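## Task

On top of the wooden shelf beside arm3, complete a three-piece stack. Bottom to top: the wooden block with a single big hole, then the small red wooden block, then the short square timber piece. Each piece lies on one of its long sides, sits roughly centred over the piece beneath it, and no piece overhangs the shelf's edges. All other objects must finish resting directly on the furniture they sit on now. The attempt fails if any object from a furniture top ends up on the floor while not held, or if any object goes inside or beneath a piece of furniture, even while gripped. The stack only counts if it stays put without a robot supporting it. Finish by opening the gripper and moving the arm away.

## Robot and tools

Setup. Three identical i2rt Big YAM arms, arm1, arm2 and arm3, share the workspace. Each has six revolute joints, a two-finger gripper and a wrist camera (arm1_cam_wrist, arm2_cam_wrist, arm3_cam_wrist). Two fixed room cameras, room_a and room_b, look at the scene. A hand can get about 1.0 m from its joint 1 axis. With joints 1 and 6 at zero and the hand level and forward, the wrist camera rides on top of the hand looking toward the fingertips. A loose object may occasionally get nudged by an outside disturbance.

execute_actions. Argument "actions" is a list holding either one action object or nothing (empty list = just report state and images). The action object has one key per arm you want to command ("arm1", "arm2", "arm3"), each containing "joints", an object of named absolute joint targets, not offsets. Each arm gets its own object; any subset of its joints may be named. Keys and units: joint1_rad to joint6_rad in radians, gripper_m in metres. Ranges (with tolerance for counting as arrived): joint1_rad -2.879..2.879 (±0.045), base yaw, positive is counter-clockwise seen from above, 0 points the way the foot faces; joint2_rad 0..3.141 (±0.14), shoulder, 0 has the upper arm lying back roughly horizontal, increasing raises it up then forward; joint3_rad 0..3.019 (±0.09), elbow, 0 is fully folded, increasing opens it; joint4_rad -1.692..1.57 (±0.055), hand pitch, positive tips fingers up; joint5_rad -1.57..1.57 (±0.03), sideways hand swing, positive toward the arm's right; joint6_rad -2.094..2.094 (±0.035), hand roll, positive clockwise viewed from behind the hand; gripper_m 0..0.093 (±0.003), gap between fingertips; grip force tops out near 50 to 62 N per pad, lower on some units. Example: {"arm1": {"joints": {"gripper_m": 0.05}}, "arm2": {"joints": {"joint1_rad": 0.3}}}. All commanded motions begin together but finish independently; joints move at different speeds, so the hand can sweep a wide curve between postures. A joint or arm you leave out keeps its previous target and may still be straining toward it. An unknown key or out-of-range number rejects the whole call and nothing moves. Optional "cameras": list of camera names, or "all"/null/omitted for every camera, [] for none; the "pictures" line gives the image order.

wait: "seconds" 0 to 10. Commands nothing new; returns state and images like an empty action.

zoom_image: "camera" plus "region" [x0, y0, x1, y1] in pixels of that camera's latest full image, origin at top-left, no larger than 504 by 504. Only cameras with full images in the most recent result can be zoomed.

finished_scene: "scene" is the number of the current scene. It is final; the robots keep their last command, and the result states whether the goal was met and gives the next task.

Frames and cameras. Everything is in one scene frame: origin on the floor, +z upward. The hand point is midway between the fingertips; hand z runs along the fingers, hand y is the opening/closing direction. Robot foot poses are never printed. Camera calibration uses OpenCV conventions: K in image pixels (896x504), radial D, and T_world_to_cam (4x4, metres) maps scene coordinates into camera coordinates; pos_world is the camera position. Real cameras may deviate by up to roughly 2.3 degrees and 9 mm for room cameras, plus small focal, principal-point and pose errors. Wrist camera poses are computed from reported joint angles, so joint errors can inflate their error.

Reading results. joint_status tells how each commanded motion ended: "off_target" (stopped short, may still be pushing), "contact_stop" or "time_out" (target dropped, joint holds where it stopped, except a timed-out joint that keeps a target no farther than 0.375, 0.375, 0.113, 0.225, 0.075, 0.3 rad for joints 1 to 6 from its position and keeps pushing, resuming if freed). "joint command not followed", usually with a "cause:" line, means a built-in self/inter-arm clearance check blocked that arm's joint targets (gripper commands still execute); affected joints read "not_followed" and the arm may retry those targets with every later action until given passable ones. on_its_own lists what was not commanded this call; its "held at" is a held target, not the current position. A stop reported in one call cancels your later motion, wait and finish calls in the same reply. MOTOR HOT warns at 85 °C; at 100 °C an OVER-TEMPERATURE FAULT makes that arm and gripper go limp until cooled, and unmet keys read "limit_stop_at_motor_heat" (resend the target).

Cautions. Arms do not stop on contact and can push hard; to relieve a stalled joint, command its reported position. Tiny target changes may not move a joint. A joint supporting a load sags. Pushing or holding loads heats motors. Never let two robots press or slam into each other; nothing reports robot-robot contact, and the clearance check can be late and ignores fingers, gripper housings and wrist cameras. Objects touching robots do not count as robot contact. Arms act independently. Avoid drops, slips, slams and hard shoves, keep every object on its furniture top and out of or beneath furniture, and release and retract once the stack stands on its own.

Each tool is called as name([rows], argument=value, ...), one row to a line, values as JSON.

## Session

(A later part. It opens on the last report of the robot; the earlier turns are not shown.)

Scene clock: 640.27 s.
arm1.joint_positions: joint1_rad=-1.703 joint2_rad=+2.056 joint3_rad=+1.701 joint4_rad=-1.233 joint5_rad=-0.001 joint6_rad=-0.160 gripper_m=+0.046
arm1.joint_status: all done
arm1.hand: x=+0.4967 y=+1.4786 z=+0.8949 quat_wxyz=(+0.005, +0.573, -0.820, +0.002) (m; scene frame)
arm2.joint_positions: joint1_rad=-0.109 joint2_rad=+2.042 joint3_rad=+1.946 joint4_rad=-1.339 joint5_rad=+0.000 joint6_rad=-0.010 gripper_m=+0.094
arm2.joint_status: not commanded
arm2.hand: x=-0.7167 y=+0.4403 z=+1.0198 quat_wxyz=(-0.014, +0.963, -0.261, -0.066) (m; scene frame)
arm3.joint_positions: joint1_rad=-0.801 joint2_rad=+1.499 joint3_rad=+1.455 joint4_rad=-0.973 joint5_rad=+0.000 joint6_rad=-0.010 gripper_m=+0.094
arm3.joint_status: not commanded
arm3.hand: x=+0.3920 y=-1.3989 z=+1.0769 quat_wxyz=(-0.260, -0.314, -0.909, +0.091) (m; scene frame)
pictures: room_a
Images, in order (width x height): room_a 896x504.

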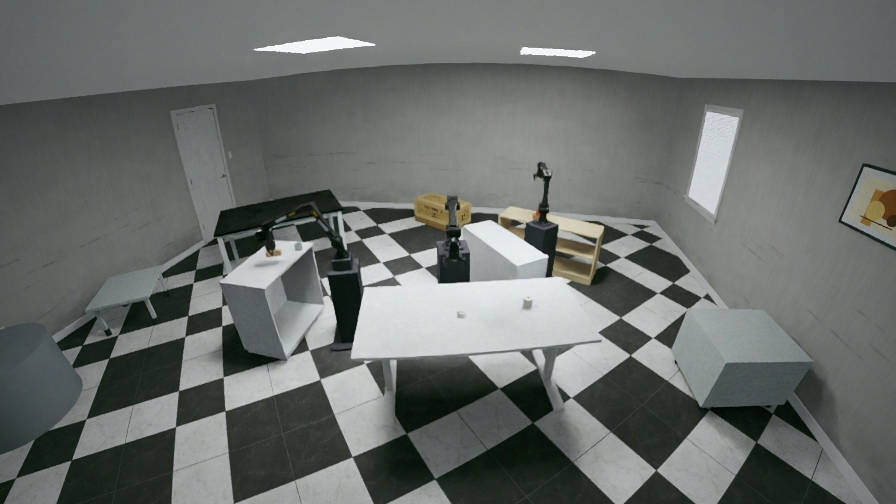

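execute_actions([
  {"arm1": {"joints": {"joint1_rad": 0.72, "joint2_rad": 2.125, "joint3_rad": 1.82, "joint4_rad": -1.195, "joint6_rad": -0.815}}, "arm3": {"joints": {"joint1_rad": 1.67}}},
], cameras=["arm1_cam_wrist", "arm3_cam_wrist", "room_a"])

Scene clock: 652.33 s.
arm1.joint_positions: joint1_rad=+0.721 joint2_rad=+2.119 joint3_rad=+1.787 joint4_rad=-1.195 joint5_rad=-0.001 joint6_rad=-0.801 gripper_m=+0.046
arm1.joint_status: all done
arm1.hand: x=-0.4147 y=+0.7274 z=+0.8807 quat_wxyz=(-0.006, +0.841, +0.541, -0.019) (m; scene frame)
arm2.joint_positions: joint1_rad=-0.109 joint2_rad=+2.042 joint3_rad=+1.946 joint4_rad=-1.339 joint5_rad=+0.000 joint6_rad=-0.010 gripper_m=+0.094
arm2.joint_status: not commanded
arm2.hand: x=-0.7167 y=+0.4403 z=+1.0198 quat_wxyz=(-0.014, +0.963, -0.261, -0.066) (m; scene frame)
arm3.joint_positions: joint1_rad=+1.676 joint2_rad=+1.517 joint3_rad=+1.455 joint4_rad=-0.973 joint5_rad=+0.000 joint6_rad=-0.009 gripper_m=+0.094
arm3.joint_status: all done
arm3.hand: x=-0.1873 y=-0.4799 z=+1.0626 quat_wxyz=(-0.166, +0.760, -0.595, -0.204) (m; scene frame)
pictures: arm1_cam_wrist, arm3_cam_wrist, room_a
camera_calibration (this result's frames):
arm1_cam_wrist: T_world_to_cam=[[-0.918379, 0.39459, 0.0296281, -0.696405], [0.34403, 0.75922, 0.552475, -0.884303], [0.195507, 0.517575, -0.833003, 0.557907], [0, 0, 0, 1]] pos_world=[-0.444412, 0.657417, 0.973927]
arm3_cam_wrist: T_world_to_cam=[[0.967987, 0.250965, 0.00418444, 0.295178], [0.249165, -0.962788, 0.104674, -0.524068], [0.0302984, -0.100281, -0.994498, 1.14294], [0, 0, 0, 1]] pos_world=[-0.189778, -0.464031, 1.19027]
Images, in order (width x height): arm1_cam_wrist 896x504, arm3_cam_wrist 896x504, room_a 896x504.

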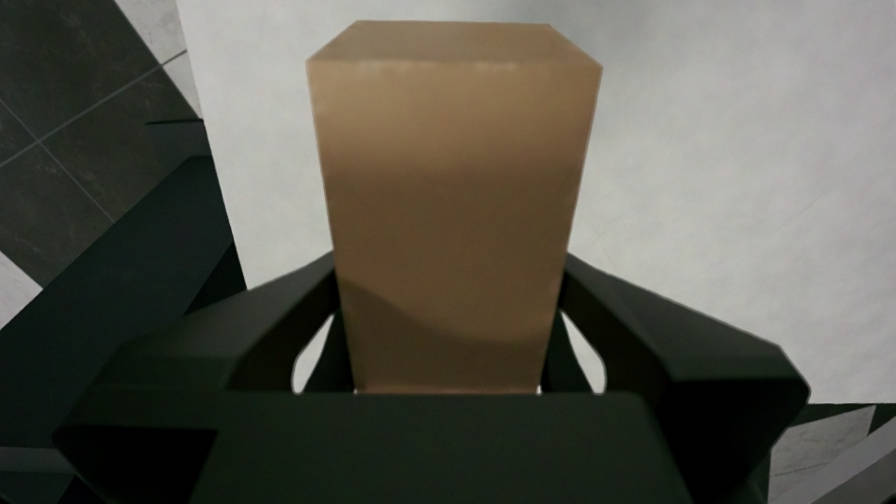

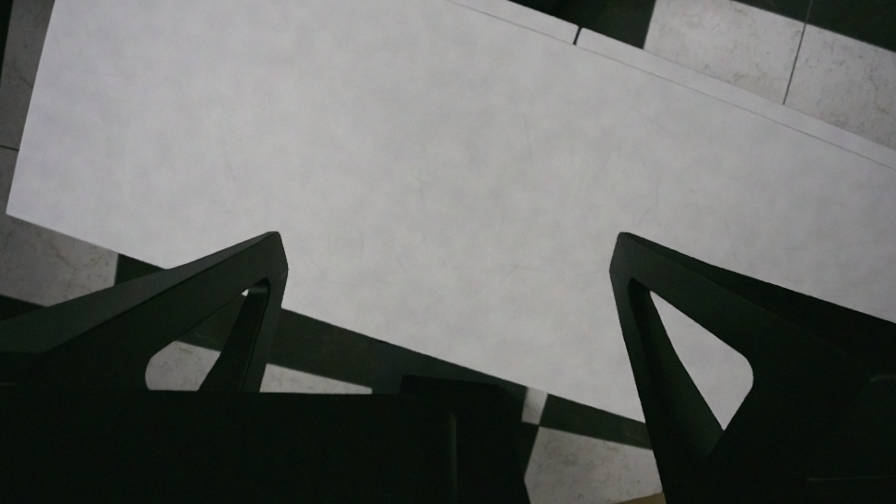

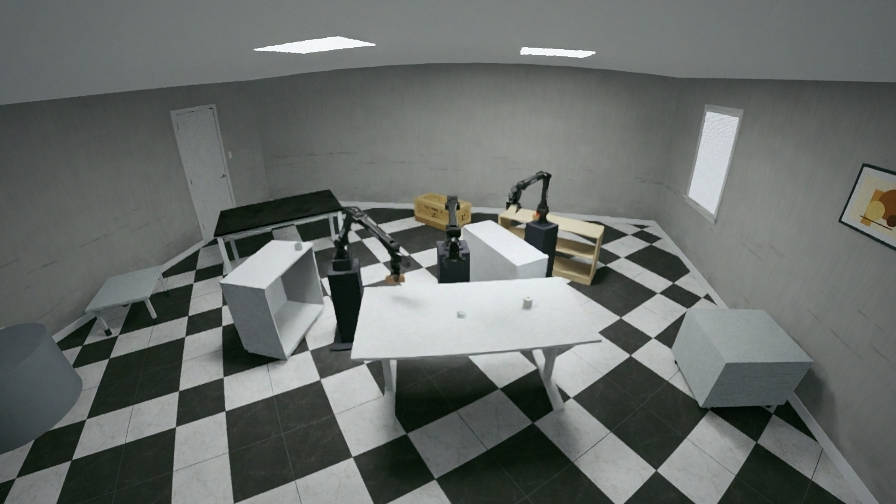

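execute_actions([
  {"arm1": {"joints": {"joint2_rad": 2.275, "joint3_rad": 1.74, "joint4_rad": -1.0}}},
], cameras=["arm1_cam_wrist", "room_a"])

Scene clock: 670.23 s.
arm1.joint_positions: joint1_rad=+0.721 joint2_rad=+2.288 joint3_rad=+1.731 joint4_rad=-1.015 joint5_rad=+0.000 joint6_rad=-0.801 gripper_m=+0.046
arm1.joint_status: all done
arm1.hand: x=-0.4114 y=+0.7294 z=+0.7563 quat_wxyz=(-0.002, +0.841, +0.541, +0.003) (m; scene frame)
arm2.joint_positions: joint1_rad=-0.109 joint2_rad=+2.042 joint3_rad=+1.946 joint4_rad=-1.339 joint5_rad=+0.000 joint6_rad=-0.010 gripper_m=+0.094
arm2.joint_status: not commanded
arm2.hand: x=-0.7167 y=+0.4403 z=+1.0198 quat_wxyz=(-0.014, +0.963, -0.261, -0.066) (m; scene frame)
arm3.joint_positions: joint1_rad=+1.676 joint2_rad=+1.517 joint3_rad=+1.455 joint4_rad=-0.973 joint5_rad=+0.000 joint6_rad=-0.009 gripper_m=+0.094
arm3.joint_status: not commanded
arm3.hand: x=-0.1873 y=-0.4799 z=+1.0626 quat_wxyz=(-0.166, +0.760, -0.595, -0.204) (m; scene frame)
pictures: arm1_cam_wrist, room_a
camera_calibration (this result's frames):
arm1_cam_wrist: T_world_to_cam=[[-0.918851, 0.394596, -0.00259965, -0.666304], [0.320443, 0.749991, 0.578645, -0.840991], [0.230281, 0.530855, -0.815576, 0.443941], [0, 0, 0, 1]] pos_world=[-0.444975, 0.657989, 0.846971]
Images, in order (width x height): arm1_cam_wrist 896x504, room_a 896x504.

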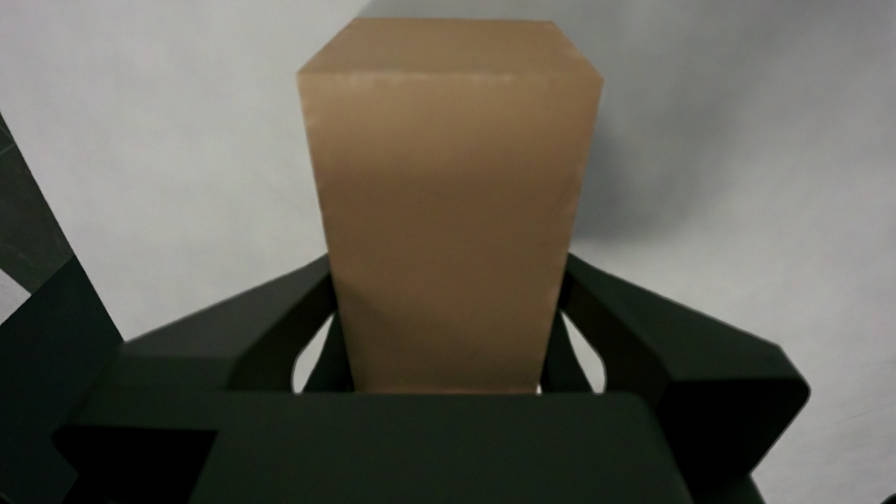

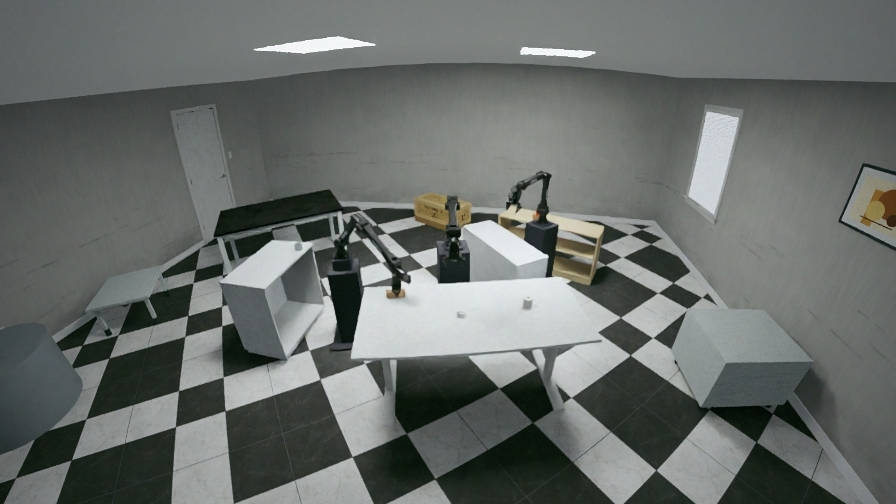

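execute_actions(actions=[])

Scene clock: 701.17 s.
arm1.joint_positions: joint1_rad=+0.721 joint2_rad=+2.288 joint3_rad=+1.731 joint4_rad=-1.015 joint5_rad=+0.000 joint6_rad=-0.801 gripper_m=+0.046
arm1.joint_status: all done
arm1.hand: x=-0.4114 y=+0.7294 z=+0.7563 quat_wxyz=(-0.002, +0.841, +0.541, +0.003) (m; scene frame)
arm2.joint_positions: joint1_rad=-0.109 joint2_rad=+2.042 joint3_rad=+1.946 joint4_rad=-1.339 joint5_rad=+0.000 joint6_rad=-0.010 gripper_m=+0.094
arm2.joint_status: not commanded
arm2.hand: x=-0.7167 y=+0.4403 z=+1.0198 quat_wxyz=(-0.014, +0.963, -0.261, -0.066) (m; scene frame)
arm3.joint_positions: joint1_rad=+1.676 joint2_rad=+1.517 joint3_rad=+1.455 joint4_rad=-0.973 joint5_rad=+0.000 joint6_rad=-0.009 gripper_m=+0.094
arm3.joint_status: not commanded
arm3.hand: x=-0.1873 y=-0.4799 z=+1.0626 quat_wxyz=(-0.166, +0.760, -0.595, -0.204) (m; scene frame)
pictures: arm1_cam_wrist, arm2_cam_wrist, arm3_cam_wrist, room_a, room_b
camera_calibration (this result's frames):
arm1_cam_wrist: T_world_to_cam=[[-0.918851, 0.394596, -0.00259965, -0.666304], [0.320443, 0.749991, 0.578645, -0.840991], [0.230281, 0.530855, -0.815576, 0.443941], [0, 0, 0, 1]] pos_world=[-0.444975, 0.657989, 0.846971]
arm2_cam_wrist: T_world_to_cam=[[0.521336, 0.853265, -0.0121143, 0.0118074], [0.755835, -0.455124, 0.470719, 0.265053], [0.396134, -0.254559, -0.8822, 1.42148], [0, 0, 0, 1]] pos_world=[-0.769589, 0.472408, 1.12941]
arm3_cam_wrist: T_world_to_cam=[[0.967987, 0.250965, 0.00418444, 0.295178], [0.249165, -0.962788, 0.104674, -0.524068], [0.0302984, -0.100281, -0.994498, 1.14294], [0, 0, 0, 1]] pos_world=[-0.189778, -0.464031, 1.19027]
Images, in order (width x height): arm1_cam_wrist 896x504, arm2_cam_wrist 896x504, arm3_cam_wrist 896x504, room_a 896x504, room_b 896x504.

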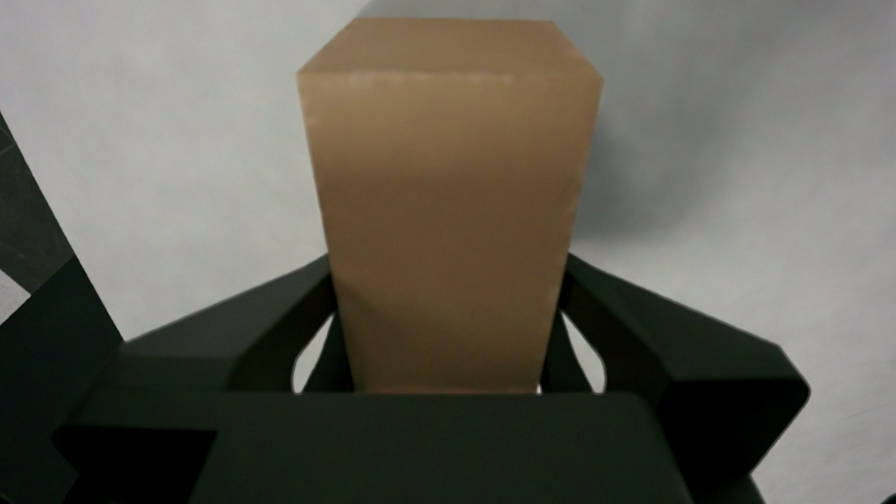

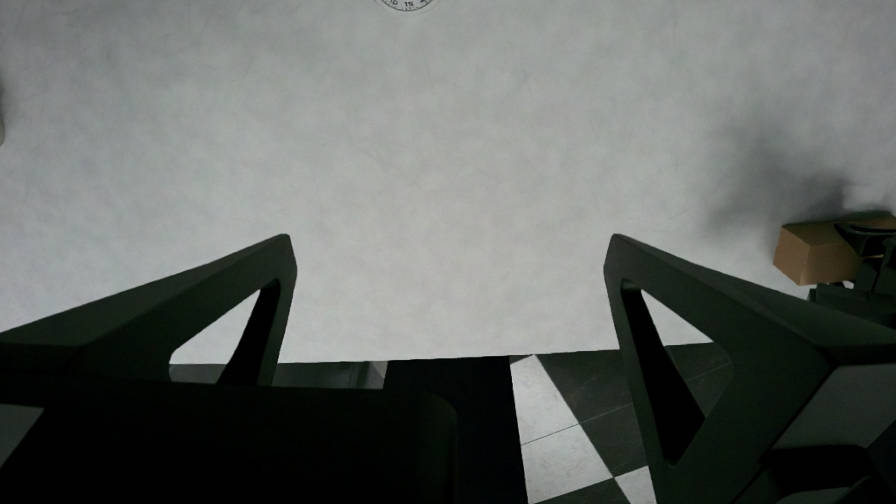

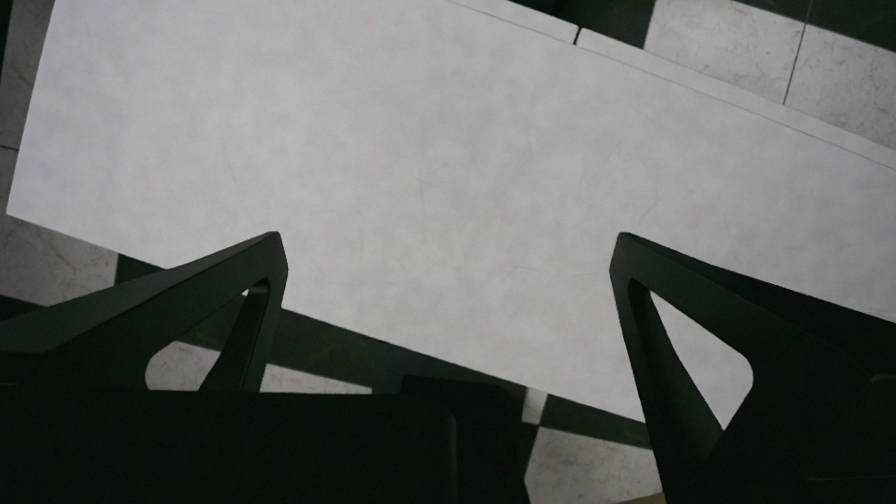

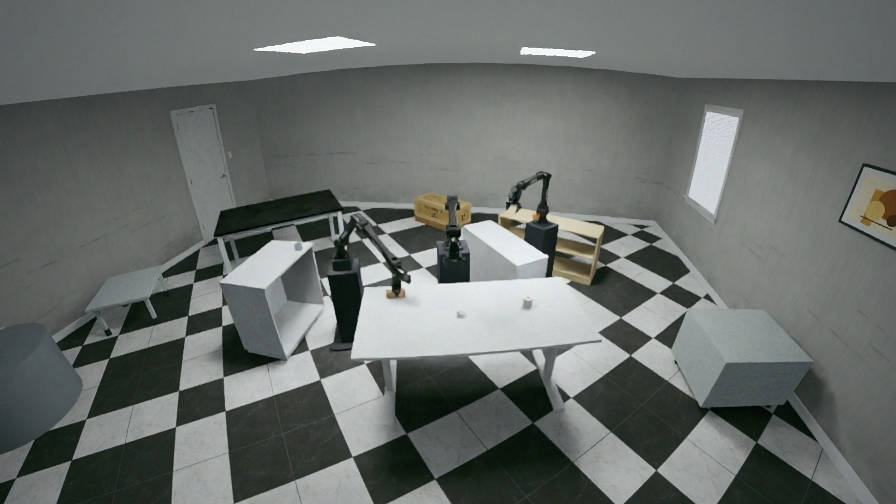

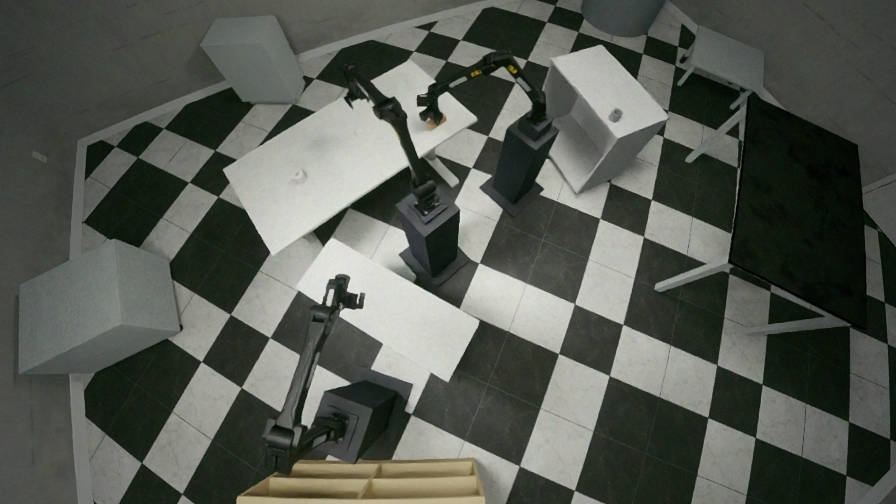

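execute_actions([
  {"arm1":{"joints":{"gripper_m":0.093}}},
], cameras=["arm1_cam_wrist"])

Scene clock: 704.53 s.
arm1.joint_positions: joint1_rad=+0.721 joint2_rad=+2.288 joint3_rad=+1.731 joint4_rad=-1.015 joint5_rad=+0.000 joint6_rad=-0.801 gripper_m=+0.093
arm1.joint_status: all done
arm1.hand: x=-0.4114 y=+0.7294 z=+0.7563 quat_wxyz=(-0.002, +0.841, +0.541, +0.003) (m; scene frame)
arm2.joint_positions: joint1_rad=-0.109 joint2_rad=+2.042 joint3_rad=+1.946 joint4_rad=-1.339 joint5_rad=+0.000 joint6_rad=-0.010 gripper_m=+0.094
arm2.joint_status: not commanded
arm2.hand: x=-0.7167 y=+0.4403 z=+1.0198 quat_wxyz=(-0.014, +0.963, -0.261, -0.066) (m; scene frame)
arm3.joint_positions: joint1_rad=+1.676 joint2_rad=+1.517 joint3_rad=+1.455 joint4_rad=-0.973 joint5_rad=+0.000 joint6_rad=-0.009 gripper_m=+0.094
arm3.joint_status: not commanded
arm3.hand: x=-0.1873 y=-0.4799 z=+1.0626 quat_wxyz=(-0.166, +0.760, -0.595, -0.204) (m; scene frame)
pictures: arm1_cam_wrist
camera_calibration (this result's frames):
arm1_cam_wrist: T_world_to_cam=[[-0.918851, 0.394596, -0.00259965, -0.666304], [0.320443, 0.749991, 0.578645, -0.840991], [0.230281, 0.530855, -0.815576, 0.443941], [0, 0, 0, 1]] pos_world=[-0.444975, 0.657989, 0.846971]
Images, in order (width x height): arm1_cam_wrist 896x504.

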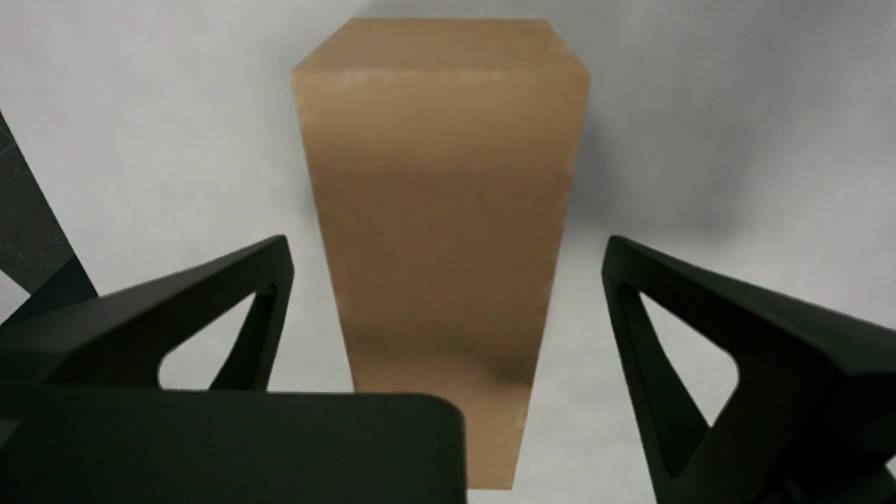

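execute_actions([
  {"arm1":{"joints":{"joint2_rad":2.05,"joint3_rad":1.85,"joint4_rad":-1.25}},"arm3":{"joints":{"joint1_rad":1.95}}},
], cameras=["arm1_cam_wrist","arm3_cam_wrist"])

Scene clock: 738.90 s.
arm1.joint_positions: joint1_rad=+0.721 joint2_rad=+2.027 joint3_rad=+1.829 joint4_rad=-1.233 joint5_rad=+0.000 joint6_rad=-0.801 gripper_m=+0.093
arm1.joint_status: all done
arm1.hand: x=-0.4239 y=+0.7239 z=+0.9548 quat_wxyz=(-0.018, +0.839, +0.540, -0.065) (m; scene frame)
arm2.joint_positions: joint1_rad=-0.109 joint2_rad=+2.042 joint3_rad=+1.946 joint4_rad=-1.339 joint5_rad=+0.000 joint6_rad=-0.010 gripper_m=+0.094
arm2.joint_status: not commanded
arm2.hand: x=-0.7167 y=+0.4403 z=+1.0198 quat_wxyz=(-0.014, +0.963, -0.261, -0.066) (m; scene frame)
arm3.joint_positions: joint1_rad=+1.957 joint2_rad=+1.517 joint3_rad=+1.455 joint4_rad=-0.973 joint5_rad=-0.001 joint6_rad=-0.009 gripper_m=+0.094
arm3.joint_status: all done
arm3.hand: x=-0.3376 y=-0.5384 z=+1.0619 quat_wxyz=(-0.135, +0.836, -0.483, -0.225) (m; scene frame)
pictures: arm1_cam_wrist, arm3_cam_wrist
camera_calibration (this result's frames):
arm1_cam_wrist: T_world_to_cam=[[-0.912567, 0.396283, 0.100901, -0.772484], [0.391586, 0.775758, 0.494834, -0.85621], [0.11782, 0.49108, -0.86311, 0.63817], [0, 0, 0, 1]] pos_world=[-0.444853, 0.656941, 1.05244]
arm3_cam_wrist: T_world_to_cam=[[0.860351, 0.509695, 0.00257042, 0.560063], [0.5066, -0.85566, 0.105836, -0.39956], [0.0561436, -0.0897541, -0.99438, 1.1552], [0, 0, 0, 1]] pos_world=[-0.344291, -0.523665, 1.18956]
Images, in order (width x height): arm1_cam_wrist 896x504, arm3_cam_wrist 896x504.

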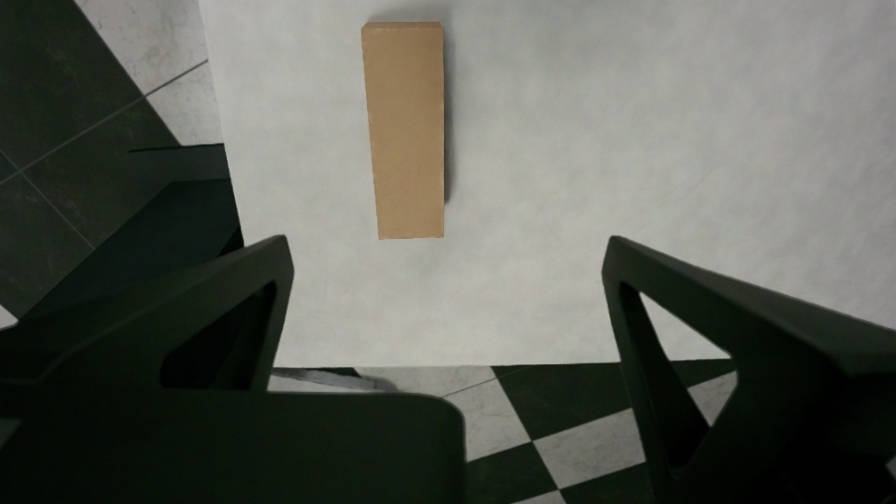

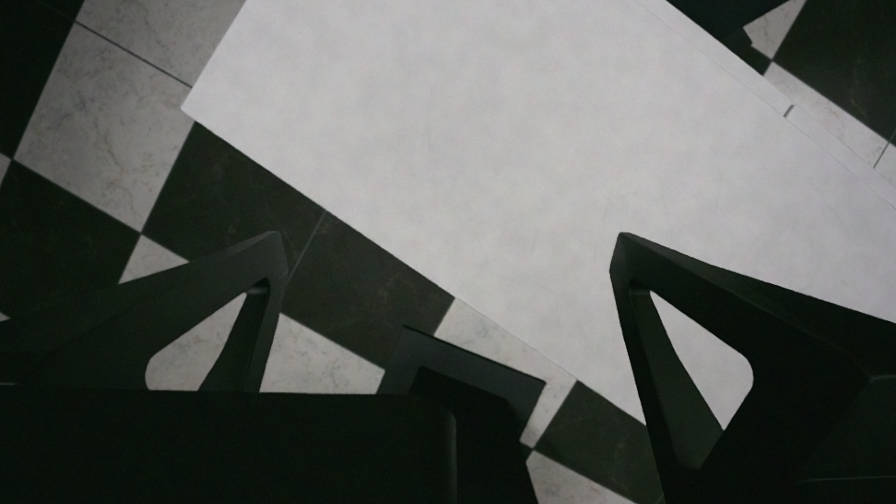

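execute_actions(actions=[], cameras=["room_b","arm3_cam_wrist"])

zoom_image(camera="room_b", region=[280, 220, 500, 390])

Scene clock: 794.47 s.
arm1.joint_positions: joint1_rad=+0.721 joint2_rad=+2.027 joint3_rad=+1.829 joint4_rad=-1.233 joint5_rad=+0.000 joint6_rad=-0.801 gripper_m=+0.093
arm1.joint_status: all done
arm1.hand: x=-0.4239 y=+0.7239 z=+0.9548 quat_wxyz=(-0.018, +0.839, +0.540, -0.065) (m; scene frame)
arm2.joint_positions: joint1_rad=-0.109 joint2_rad=+2.042 joint3_rad=+1.946 joint4_rad=-1.339 joint5_rad=+0.000 joint6_rad=-0.010 gripper_m=+0.094
arm2.joint_status: not commanded
arm2.hand: x=-0.7167 y=+0.4403 z=+1.0198 quat_wxyz=(-0.014, +0.963, -0.261, -0.066) (m; scene frame)
arm3.joint_positions: joint1_rad=+1.957 joint2_rad=+1.517 joint3_rad=+1.455 joint4_rad=-0.973 joint5_rad=-0.001 joint6_rad=-0.009 gripper_m=+0.094
arm3.joint_status: all done
arm3.hand: x=-0.3376 y=-0.5384 z=+1.0619 quat_wxyz=(-0.135, +0.836, -0.483, -0.225) (m; scene frame)
pictures: arm3_cam_wrist, room_b
camera_calibration (this result's frames):
arm3_cam_wrist: T_world_to_cam=[[0.860351, 0.509695, 0.00257042, 0.560063], [0.5066, -0.85566, 0.105836, -0.39956], [0.0561436, -0.0897541, -0.99438, 1.1552], [0, 0, 0, 1]] pos_world=[-0.344291, -0.523665, 1.18956]
Images, in order (width x height): arm3_cam_wrist 896x504, room_b 896x504.

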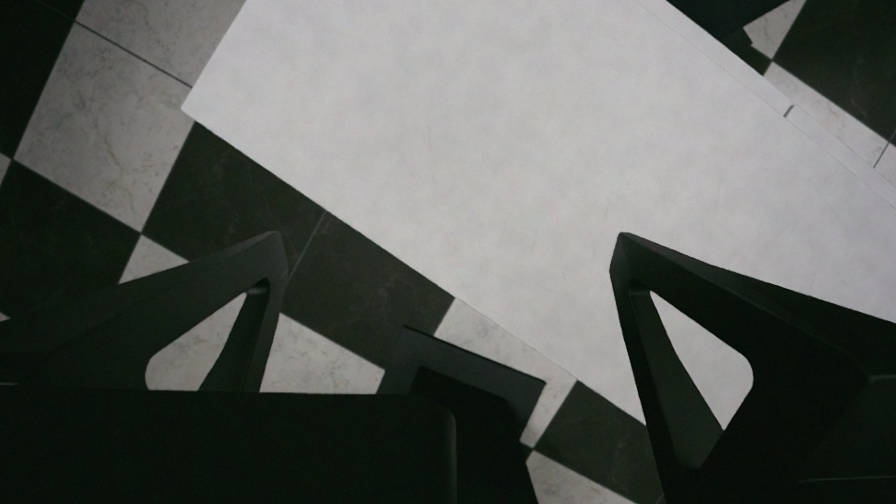

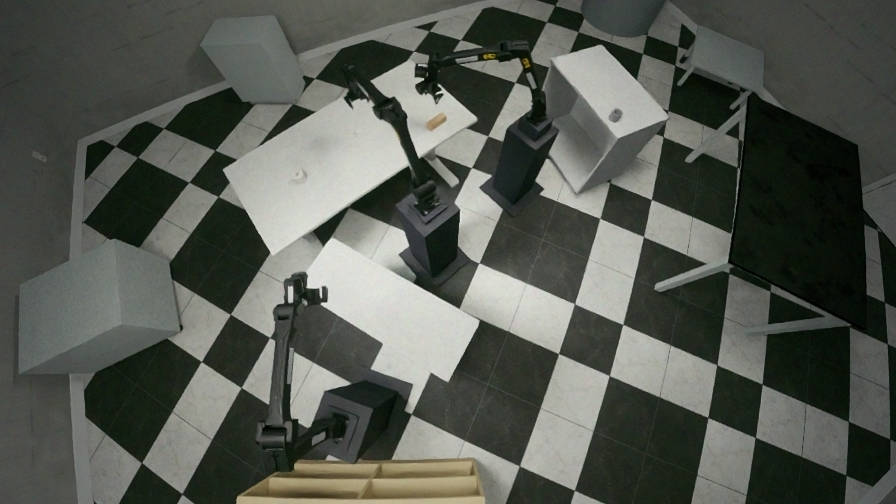

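Region (280, 220, 500, 390) of room_b's 896x504 image, scaled by 2.291, with more detail than that image has; it fills the top 389 rows of this view, and the rest is white.

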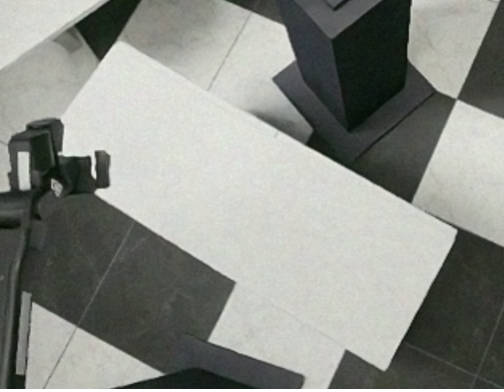

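execute_actions([
  {"arm1":{"joints":{"joint1_rad":-0.3}},"arm3":{"joints":{"joint1_rad":0.9}},"arm2":{"joints":{"joint2_rad":2.268,"joint3_rad":2.043,"joint4_rad":-1.274,"joint6_rad":0.849}}},
], cameras=["arm2_cam_wrist","room_b"])

Scene clock: 885.20 s.
arm1.joint_positions: joint1_rad=-0.297 joint2_rad=+2.034 joint3_rad=+1.829 joint4_rad=-1.233 joint5_rad=+0.001 joint6_rad=-0.801 gripper_m=+0.093
arm1.joint_status: all done
arm1.hand: x=-0.3163 y=+1.3571 z=+0.9544 quat_wxyz=(-0.048, +0.996, +0.062, -0.047) (m; scene frame)
arm2.joint_positions: joint1_rad=-0.109 joint2_rad=+2.286 joint3_rad=+2.011 joint4_rad=-1.280 joint5_rad=+0.000 joint6_rad=+0.835 gripper_m=+0.094
arm2.joint_status: all done
arm2.hand: x=-0.7383 y=+0.4518 z=+0.8848 quat_wxyz=(+0.006, +0.773, -0.634, -0.006) (m; scene frame)
arm3.joint_positions: joint1_rad=+0.896 joint2_rad=+1.517 joint3_rad=+1.455 joint4_rad=-0.973 joint5_rad=+0.001 joint6_rad=-0.009 gripper_m=+0.094
arm3.joint_status: all done
arm3.hand: x=+0.2454 y=-0.5493 z=+1.0649 quat_wxyz=(-0.233, +0.476, -0.838, -0.126) (m; scene frame)
pictures: arm2_cam_wrist, room_b
camera_calibration (this result's frames):
arm2_cam_wrist: T_world_to_cam=[[0.984304, 0.175656, -0.0170535, 0.663962], [0.152497, -0.797911, 0.583166, -0.0398863], [0.0888297, -0.576613, -0.812174, 1.17061], [0, 0, 0, 1]] pos_world=[-0.751443, 0.526536, 0.985325]
Images, in order (width x height): arm2_cam_wrist 896x504, room_b 896x504.

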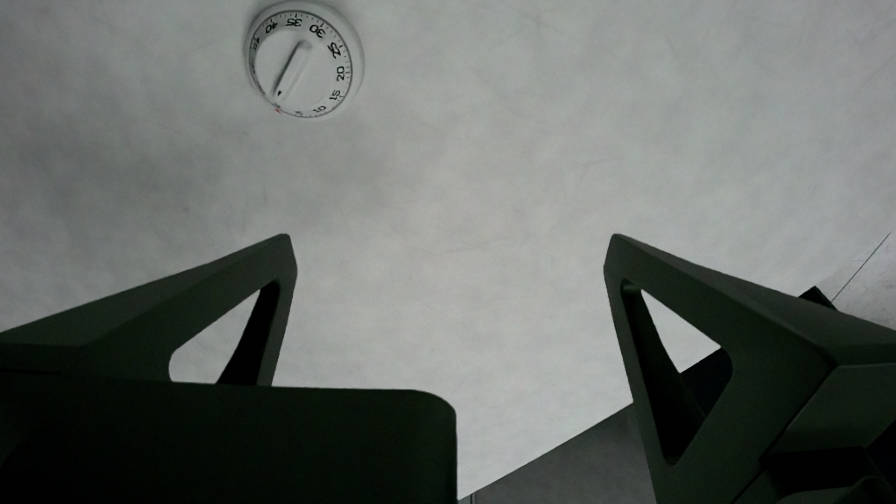

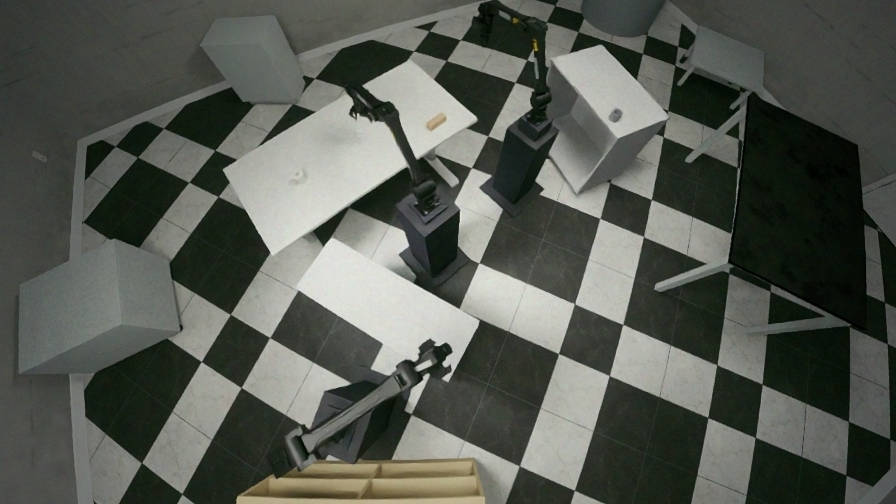

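execute_actions([
  {"arm2":{"joints":{"joint1_rad":-0.737,"joint4_rad":-1.315}}},
], cameras=["arm2_cam_wrist"])

Scene clock: 899.50 s.
arm1.joint_positions: joint1_rad=-0.297 joint2_rad=+2.034 joint3_rad=+1.829 joint4_rad=-1.233 joint5_rad=+0.001 joint6_rad=-0.801 gripper_m=+0.093
arm1.joint_status: not commanded
arm1.hand: x=-0.3163 y=+1.3571 z=+0.9544 quat_wxyz=(-0.048, +0.996, +0.062, -0.047) (m; scene frame)
arm2.joint_positions: joint1_rad=-0.732 joint2_rad=+2.286 joint3_rad=+2.011 joint4_rad=-1.306 joint5_rad=+0.000 joint6_rad=+0.838 gripper_m=+0.094
arm2.joint_status: all done
arm2.hand: x=-0.4166 y=+0.7260 z=+0.8815 quat_wxyz=(+0.004, +0.540, -0.841, +0.008) (m; scene frame)
arm3.joint_positions: joint1_rad=+0.896 joint2_rad=+1.517 joint3_rad=+1.455 joint4_rad=-0.973 joint5_rad=+0.001 joint6_rad=-0.009 gripper_m=+0.094
arm3.joint_status: not commanded
arm3.hand: x=+0.2454 y=-0.5493 z=+1.0649 quat_wxyz=(-0.233, +0.476, -0.838, -0.126) (m; scene frame)
pictures: arm2_cam_wrist
camera_calibration (this result's frames):
arm2_cam_wrist: T_world_to_cam=[[0.900736, -0.434286, 0.00833915, 0.684666], [-0.352747, -0.720148, 0.597459, -0.147839], [-0.253463, -0.541094, -0.801856, 1.11998], [0, 0, 0, 1]] pos_world=[-0.384981, 0.796888, 0.980678]
Images, in order (width x height): arm2_cam_wrist 896x504.

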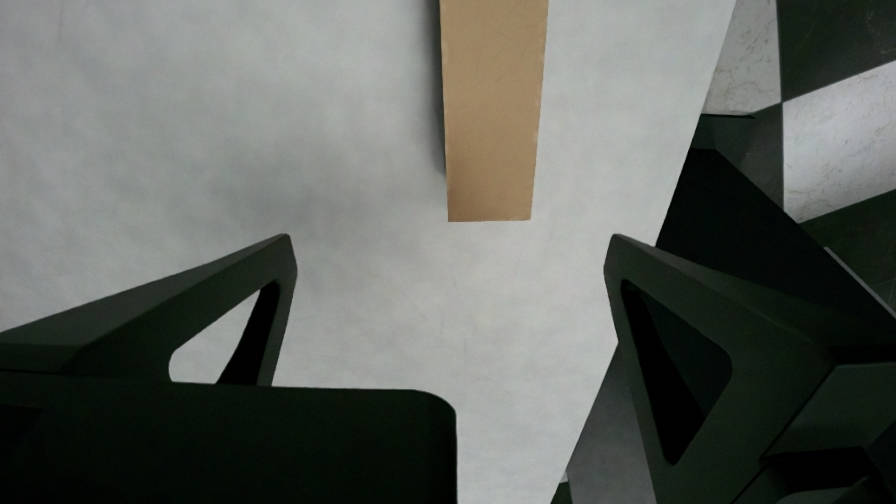

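zoom_image(camera="arm2_cam_wrist", region=[300, 0, 700, 300])

Region (300, 0, 700, 300) of arm2_cam_wrist's 896x504 image, scaled by 1.260, with more detail than that image has; it fills the top 378 rows of this view, and the rest is white.

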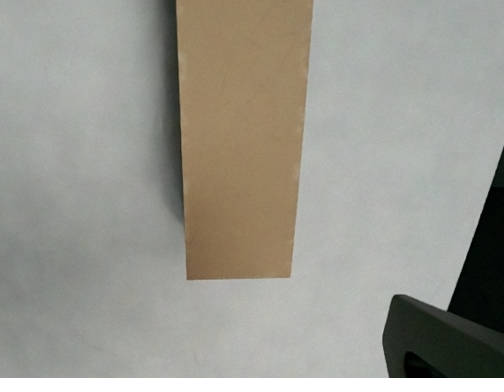

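execute_actions([
  {"arm2":{"joints":{"joint1_rad":-0.772,"joint2_rad":2.33,"joint3_rad":1.90,"joint4_rad":-1.11,"joint6_rad":0.79}}},
], cameras=["arm2_cam_wrist"])

Scene clock: 951.67 s.
arm1.joint_positions: joint1_rad=-0.297 joint2_rad=+2.034 joint3_rad=+1.829 joint4_rad=-1.233 joint5_rad=+0.001 joint6_rad=-0.801 gripper_m=+0.093
arm1.joint_status: not commanded
arm1.hand: x=-0.3163 y=+1.3571 z=+0.9544 quat_wxyz=(-0.048, +0.996, +0.062, -0.047) (m; scene frame)
arm2.joint_positions: joint1_rad=-0.773 joint2_rad=+2.339 joint3_rad=+1.898 joint4_rad=-1.120 joint5_rad=+0.000 joint6_rad=+0.803 gripper_m=+0.094
arm2.joint_status: all done
arm2.hand: x=-0.3891 y=+0.7315 z=+0.8064 quat_wxyz=(+0.003, +0.538, -0.843, -0.002) (m; scene frame)
arm3.joint_positions: joint1_rad=+0.896 joint2_rad=+1.517 joint3_rad=+1.455 joint4_rad=-0.973 joint5_rad=+0.001 joint6_rad=-0.009 gripper_m=+0.094
arm3.joint_status: not commanded
arm3.hand: x=+0.2454 y=-0.5493 z=+1.0649 quat_wxyz=(-0.233, +0.476, -0.838, -0.126) (m; scene frame)
pictures: arm2_cam_wrist
camera_calibration (this result's frames):
arm2_cam_wrist: T_world_to_cam=[[0.898356, -0.439209, -0.00726384, 0.678223], [-0.352012, -0.7297, 0.586196, -0.0729499], [-0.262763, -0.524056, -0.810137, 1.06025], [0, 0, 0, 1]] pos_world=[-0.35637, 0.800281, 0.906638]
Images, in order (width x height): arm2_cam_wrist 896x504.

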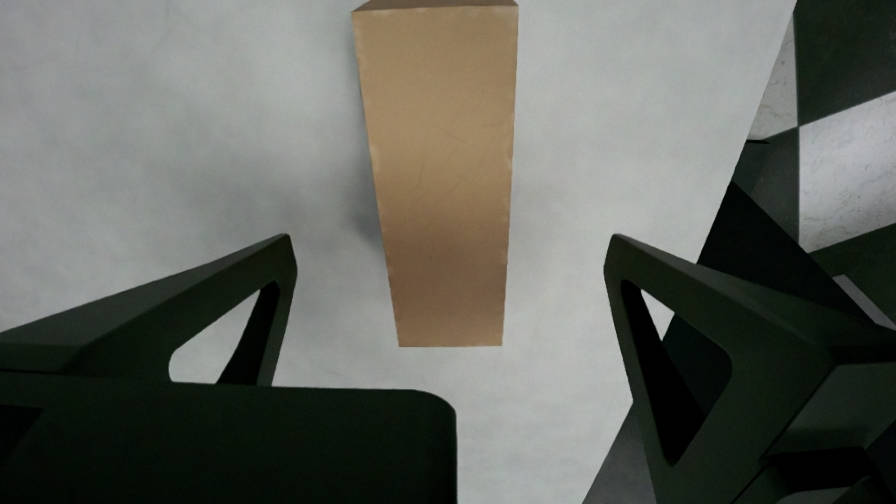

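execute_actions([
  {"arm2":{"joints":{"joint2_rad":2.405,"joint4_rad":-1.048,"joint6_rad":0.765}}},
], cameras=["arm2_cam_wrist"])

Scene clock: 977.50 s.
arm1.joint_positions: joint1_rad=-0.297 joint2_rad=+2.034 joint3_rad=+1.829 joint4_rad=-1.233 joint5_rad=+0.001 joint6_rad=-0.801 gripper_m=+0.093
arm1.joint_status: not commanded
arm1.hand: x=-0.3163 y=+1.3571 z=+0.9544 quat_wxyz=(-0.048, +0.996, +0.062, -0.047) (m; scene frame)
arm2.joint_positions: joint1_rad=-0.773 joint2_rad=+2.408 joint3_rad=+1.898 joint4_rad=-1.058 joint5_rad=+0.000 joint6_rad=+0.778 gripper_m=+0.094
arm2.joint_status: all done
arm2.hand: x=-0.3896 y=+0.7320 z=+0.7609 quat_wxyz=(+0.003, +0.548, -0.836, +0.001) (m; scene frame)
arm3.joint_positions: joint1_rad=+0.896 joint2_rad=+1.517 joint3_rad=+1.455 joint4_rad=-0.973 joint5_rad=+0.001 joint6_rad=-0.009 gripper_m=+0.094
arm3.joint_status: not commanded
arm3.hand: x=+0.2454 y=-0.5493 z=+1.0649 quat_wxyz=(-0.233, +0.476, -0.838, -0.126) (m; scene frame)
pictures: arm2_cam_wrist
camera_calibration (this result's frames):
arm2_cam_wrist: T_world_to_cam=[[0.908997, -0.416795, -0.00240561, 0.662627], [-0.335242, -0.73454, 0.589969, -0.0388223], [-0.247663, -0.535474, -0.807422, 1.03572], [0, 0, 0, 1]] pos_world=[-0.358832, 0.802262, 0.860759]
Images, in order (width x height): arm2_cam_wrist 896x504.

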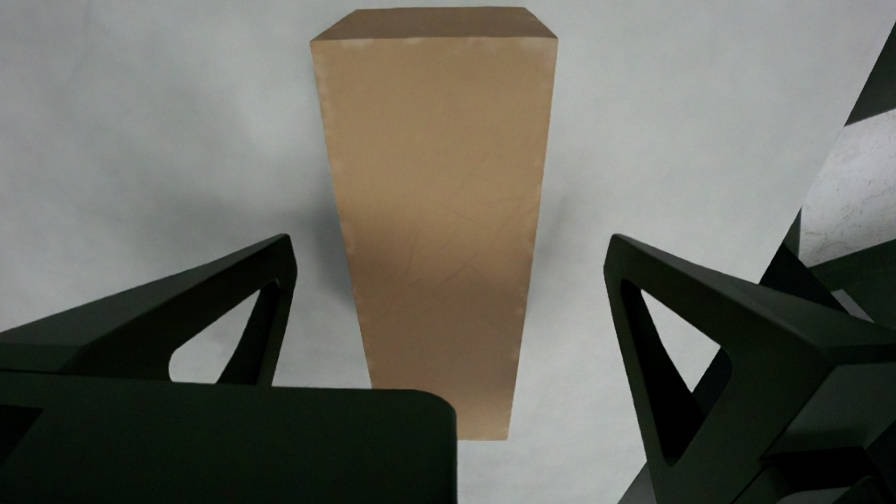

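execute_actions([
  {"arm2":{"joints":{"joint2_rad":2.422,"gripper_m":0.035}}},
], cameras=["arm2_cam_wrist"])

Scene clock: 984.27 s.
arm1.joint_positions: joint1_rad=-0.297 joint2_rad=+2.034 joint3_rad=+1.829 joint4_rad=-1.233 joint5_rad=+0.001 joint6_rad=-0.801 gripper_m=+0.093
arm1.joint_status: not commanded
arm1.hand: x=-0.3163 y=+1.3571 z=+0.9544 quat_wxyz=(-0.048, +0.996, +0.062, -0.047) (m; scene frame)
arm2.joint_positions: joint1_rad=-0.773 joint2_rad=+2.408 joint3_rad=+1.898 joint4_rad=-1.057 joint5_rad=+0.000 joint6_rad=+0.777 gripper_m=+0.045
arm2.joint_status: gripper_m off_target (ended at +0.045, target +0.035); the others done
arm2.hand: x=-0.3897 y=+0.7323 z=+0.7609 quat_wxyz=(+0.003, +0.549, -0.836, +0.001) (m; scene frame)
arm3.joint_positions: joint1_rad=+0.896 joint2_rad=+1.517 joint3_rad=+1.455 joint4_rad=-0.973 joint5_rad=+0.001 joint6_rad=-0.009 gripper_m=+0.094
arm3.joint_status: not commanded
arm3.hand: x=+0.2454 y=-0.5493 z=+1.0649 quat_wxyz=(-0.233, +0.476, -0.838, -0.126) (m; scene frame)
pictures: arm2_cam_wrist
camera_calibration (this result's frames):
arm2_cam_wrist: T_world_to_cam=[[0.909311, -0.416105, -0.00322997, 0.663072], [-0.33444, -0.735425, 0.589321, -0.0372098], [-0.247595, -0.534796, -0.807892, 1.03572], [0, 0, 0, 1]] pos_world=[-0.358945, 0.802441, 0.86082]
Images, in order (width x height): arm2_cam_wrist 896x504.

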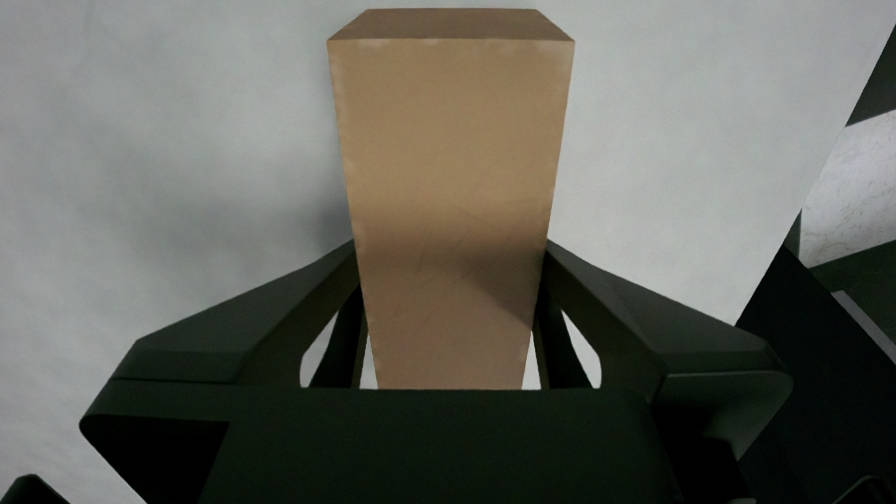

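execute_actions([
  {"arm2":{"joints":{"joint2_rad":2.10,"joint4_rad":-1.385}}},
], cameras=["arm2_cam_wrist"])

Scene clock: 1016.77 s.
arm1.joint_positions: joint1_rad=-0.297 joint2_rad=+2.034 joint3_rad=+1.829 joint4_rad=-1.233 joint5_rad=+0.001 joint6_rad=-0.801 gripper_m=+0.093
arm1.joint_status: not commanded
arm1.hand: x=-0.3163 y=+1.3571 z=+0.9544 quat_wxyz=(-0.048, +0.996, +0.062, -0.047) (m; scene frame)
arm2.joint_positions: joint1_rad=-0.773 joint2_rad=+2.113 joint3_rad=+1.883 joint4_rad=-1.376 joint5_rad=+0.000 joint6_rad=+0.777 gripper_m=+0.045
arm2.joint_status: all done
arm2.hand: x=-0.3733 y=+0.6927 z=+0.9468 quat_wxyz=(+0.007, +0.549, -0.836, +0.020) (m; scene frame)
arm3.joint_positions: joint1_rad=+0.896 joint2_rad=+1.517 joint3_rad=+1.455 joint4_rad=-0.973 joint5_rad=+0.001 joint6_rad=-0.009 gripper_m=+0.094
arm3.joint_status: not commanded
arm3.hand: x=+0.2454 y=-0.5493 z=+1.0649 quat_wxyz=(-0.233, +0.476, -0.838, -0.126) (m; scene frame)
pictures: arm2_cam_wrist
camera_calibration (this result's frames):
arm2_cam_wrist: T_world_to_cam=[[0.909248, -0.415494, 0.025152, 0.604927], [-0.342854, -0.71328, 0.611296, -0.20974], [-0.23605, -0.564443, -0.791002, 1.17768], [0, 0, 0, 1]] pos_world=[-0.343947, 0.766475, 1.04455]
Images, in order (width x height): arm2_cam_wrist 896x504.

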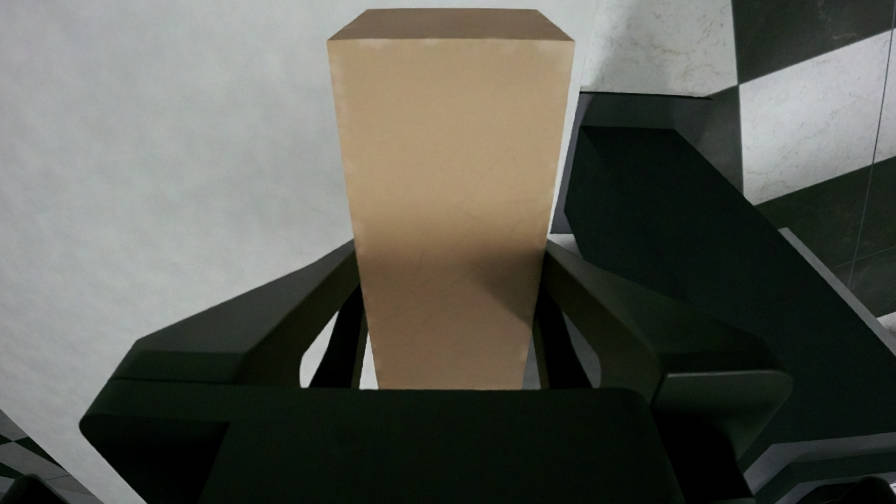

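execute_actions([
  {"arm2":{"joints":{"joint1_rad":1.885,"joint2_rad":1.893,"joint3_rad":1.36,"joint4_rad":-1.005,"joint6_rad":-0.31}}},
], cameras=["arm2_cam_wrist","room_b"])

Scene clock: 1027.47 s.
arm1.joint_positions: joint1_rad=-0.297 joint2_rad=+2.034 joint3_rad=+1.829 joint4_rad=-1.233 joint5_rad=+0.001 joint6_rad=-0.801 gripper_m=+0.093
arm1.joint_status: not commanded
arm1.hand: x=-0.3163 y=+1.3571 z=+0.9544 quat_wxyz=(-0.048, +0.996, +0.062, -0.047) (m; scene frame)
arm2.joint_positions: joint1_rad=+1.894 joint2_rad=+1.919 joint3_rad=+1.364 joint4_rad=-1.005 joint5_rad=-0.002 joint6_rad=-0.298 gripper_m=+0.045
arm2.joint_status: all done
arm2.hand: x=-0.2016 y=-0.4431 z=+0.8854 quat_wxyz=(+0.006, +0.636, +0.772, -0.008) (m; scene frame)
arm3.joint_positions: joint1_rad=+0.896 joint2_rad=+1.517 joint3_rad=+1.455 joint4_rad=-0.973 joint5_rad=+0.001 joint6_rad=-0.009 gripper_m=+0.094
arm3.joint_status: not commanded
arm3.hand: x=+0.2454 y=-0.5493 z=+1.0649 quat_wxyz=(-0.233, +0.476, -0.838, -0.126) (m; scene frame)
pictures: arm2_cam_wrist, room_b
camera_calibration (this result's frames):
arm2_cam_wrist: T_world_to_cam=[[-0.985248, -0.17109, 0.00379439, -0.276299], [-0.138617, 0.810858, 0.56859, -0.169107], [-0.100357, 0.559676, -0.822612, 1.08193], [0, 0, 0, 1]] pos_world=[-0.187085, -0.51568, 0.987209]
Images, in order (width x height): arm2_cam_wrist 896x504, room_b 896x504.

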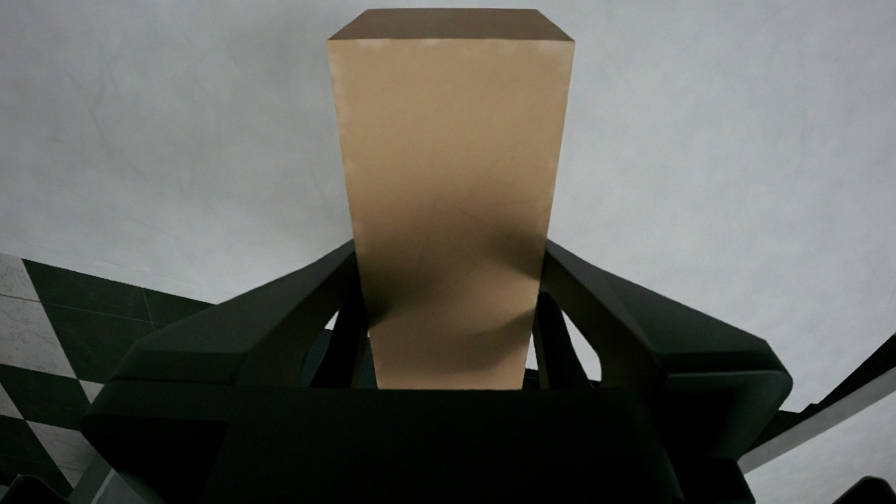

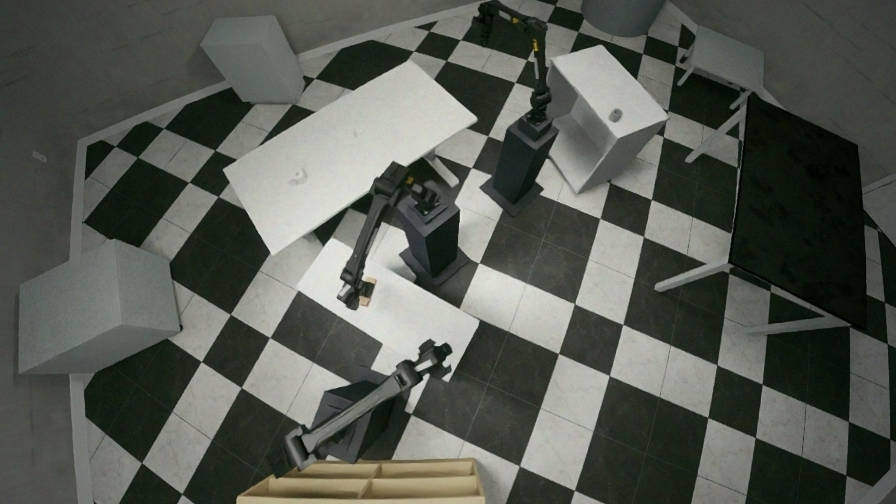

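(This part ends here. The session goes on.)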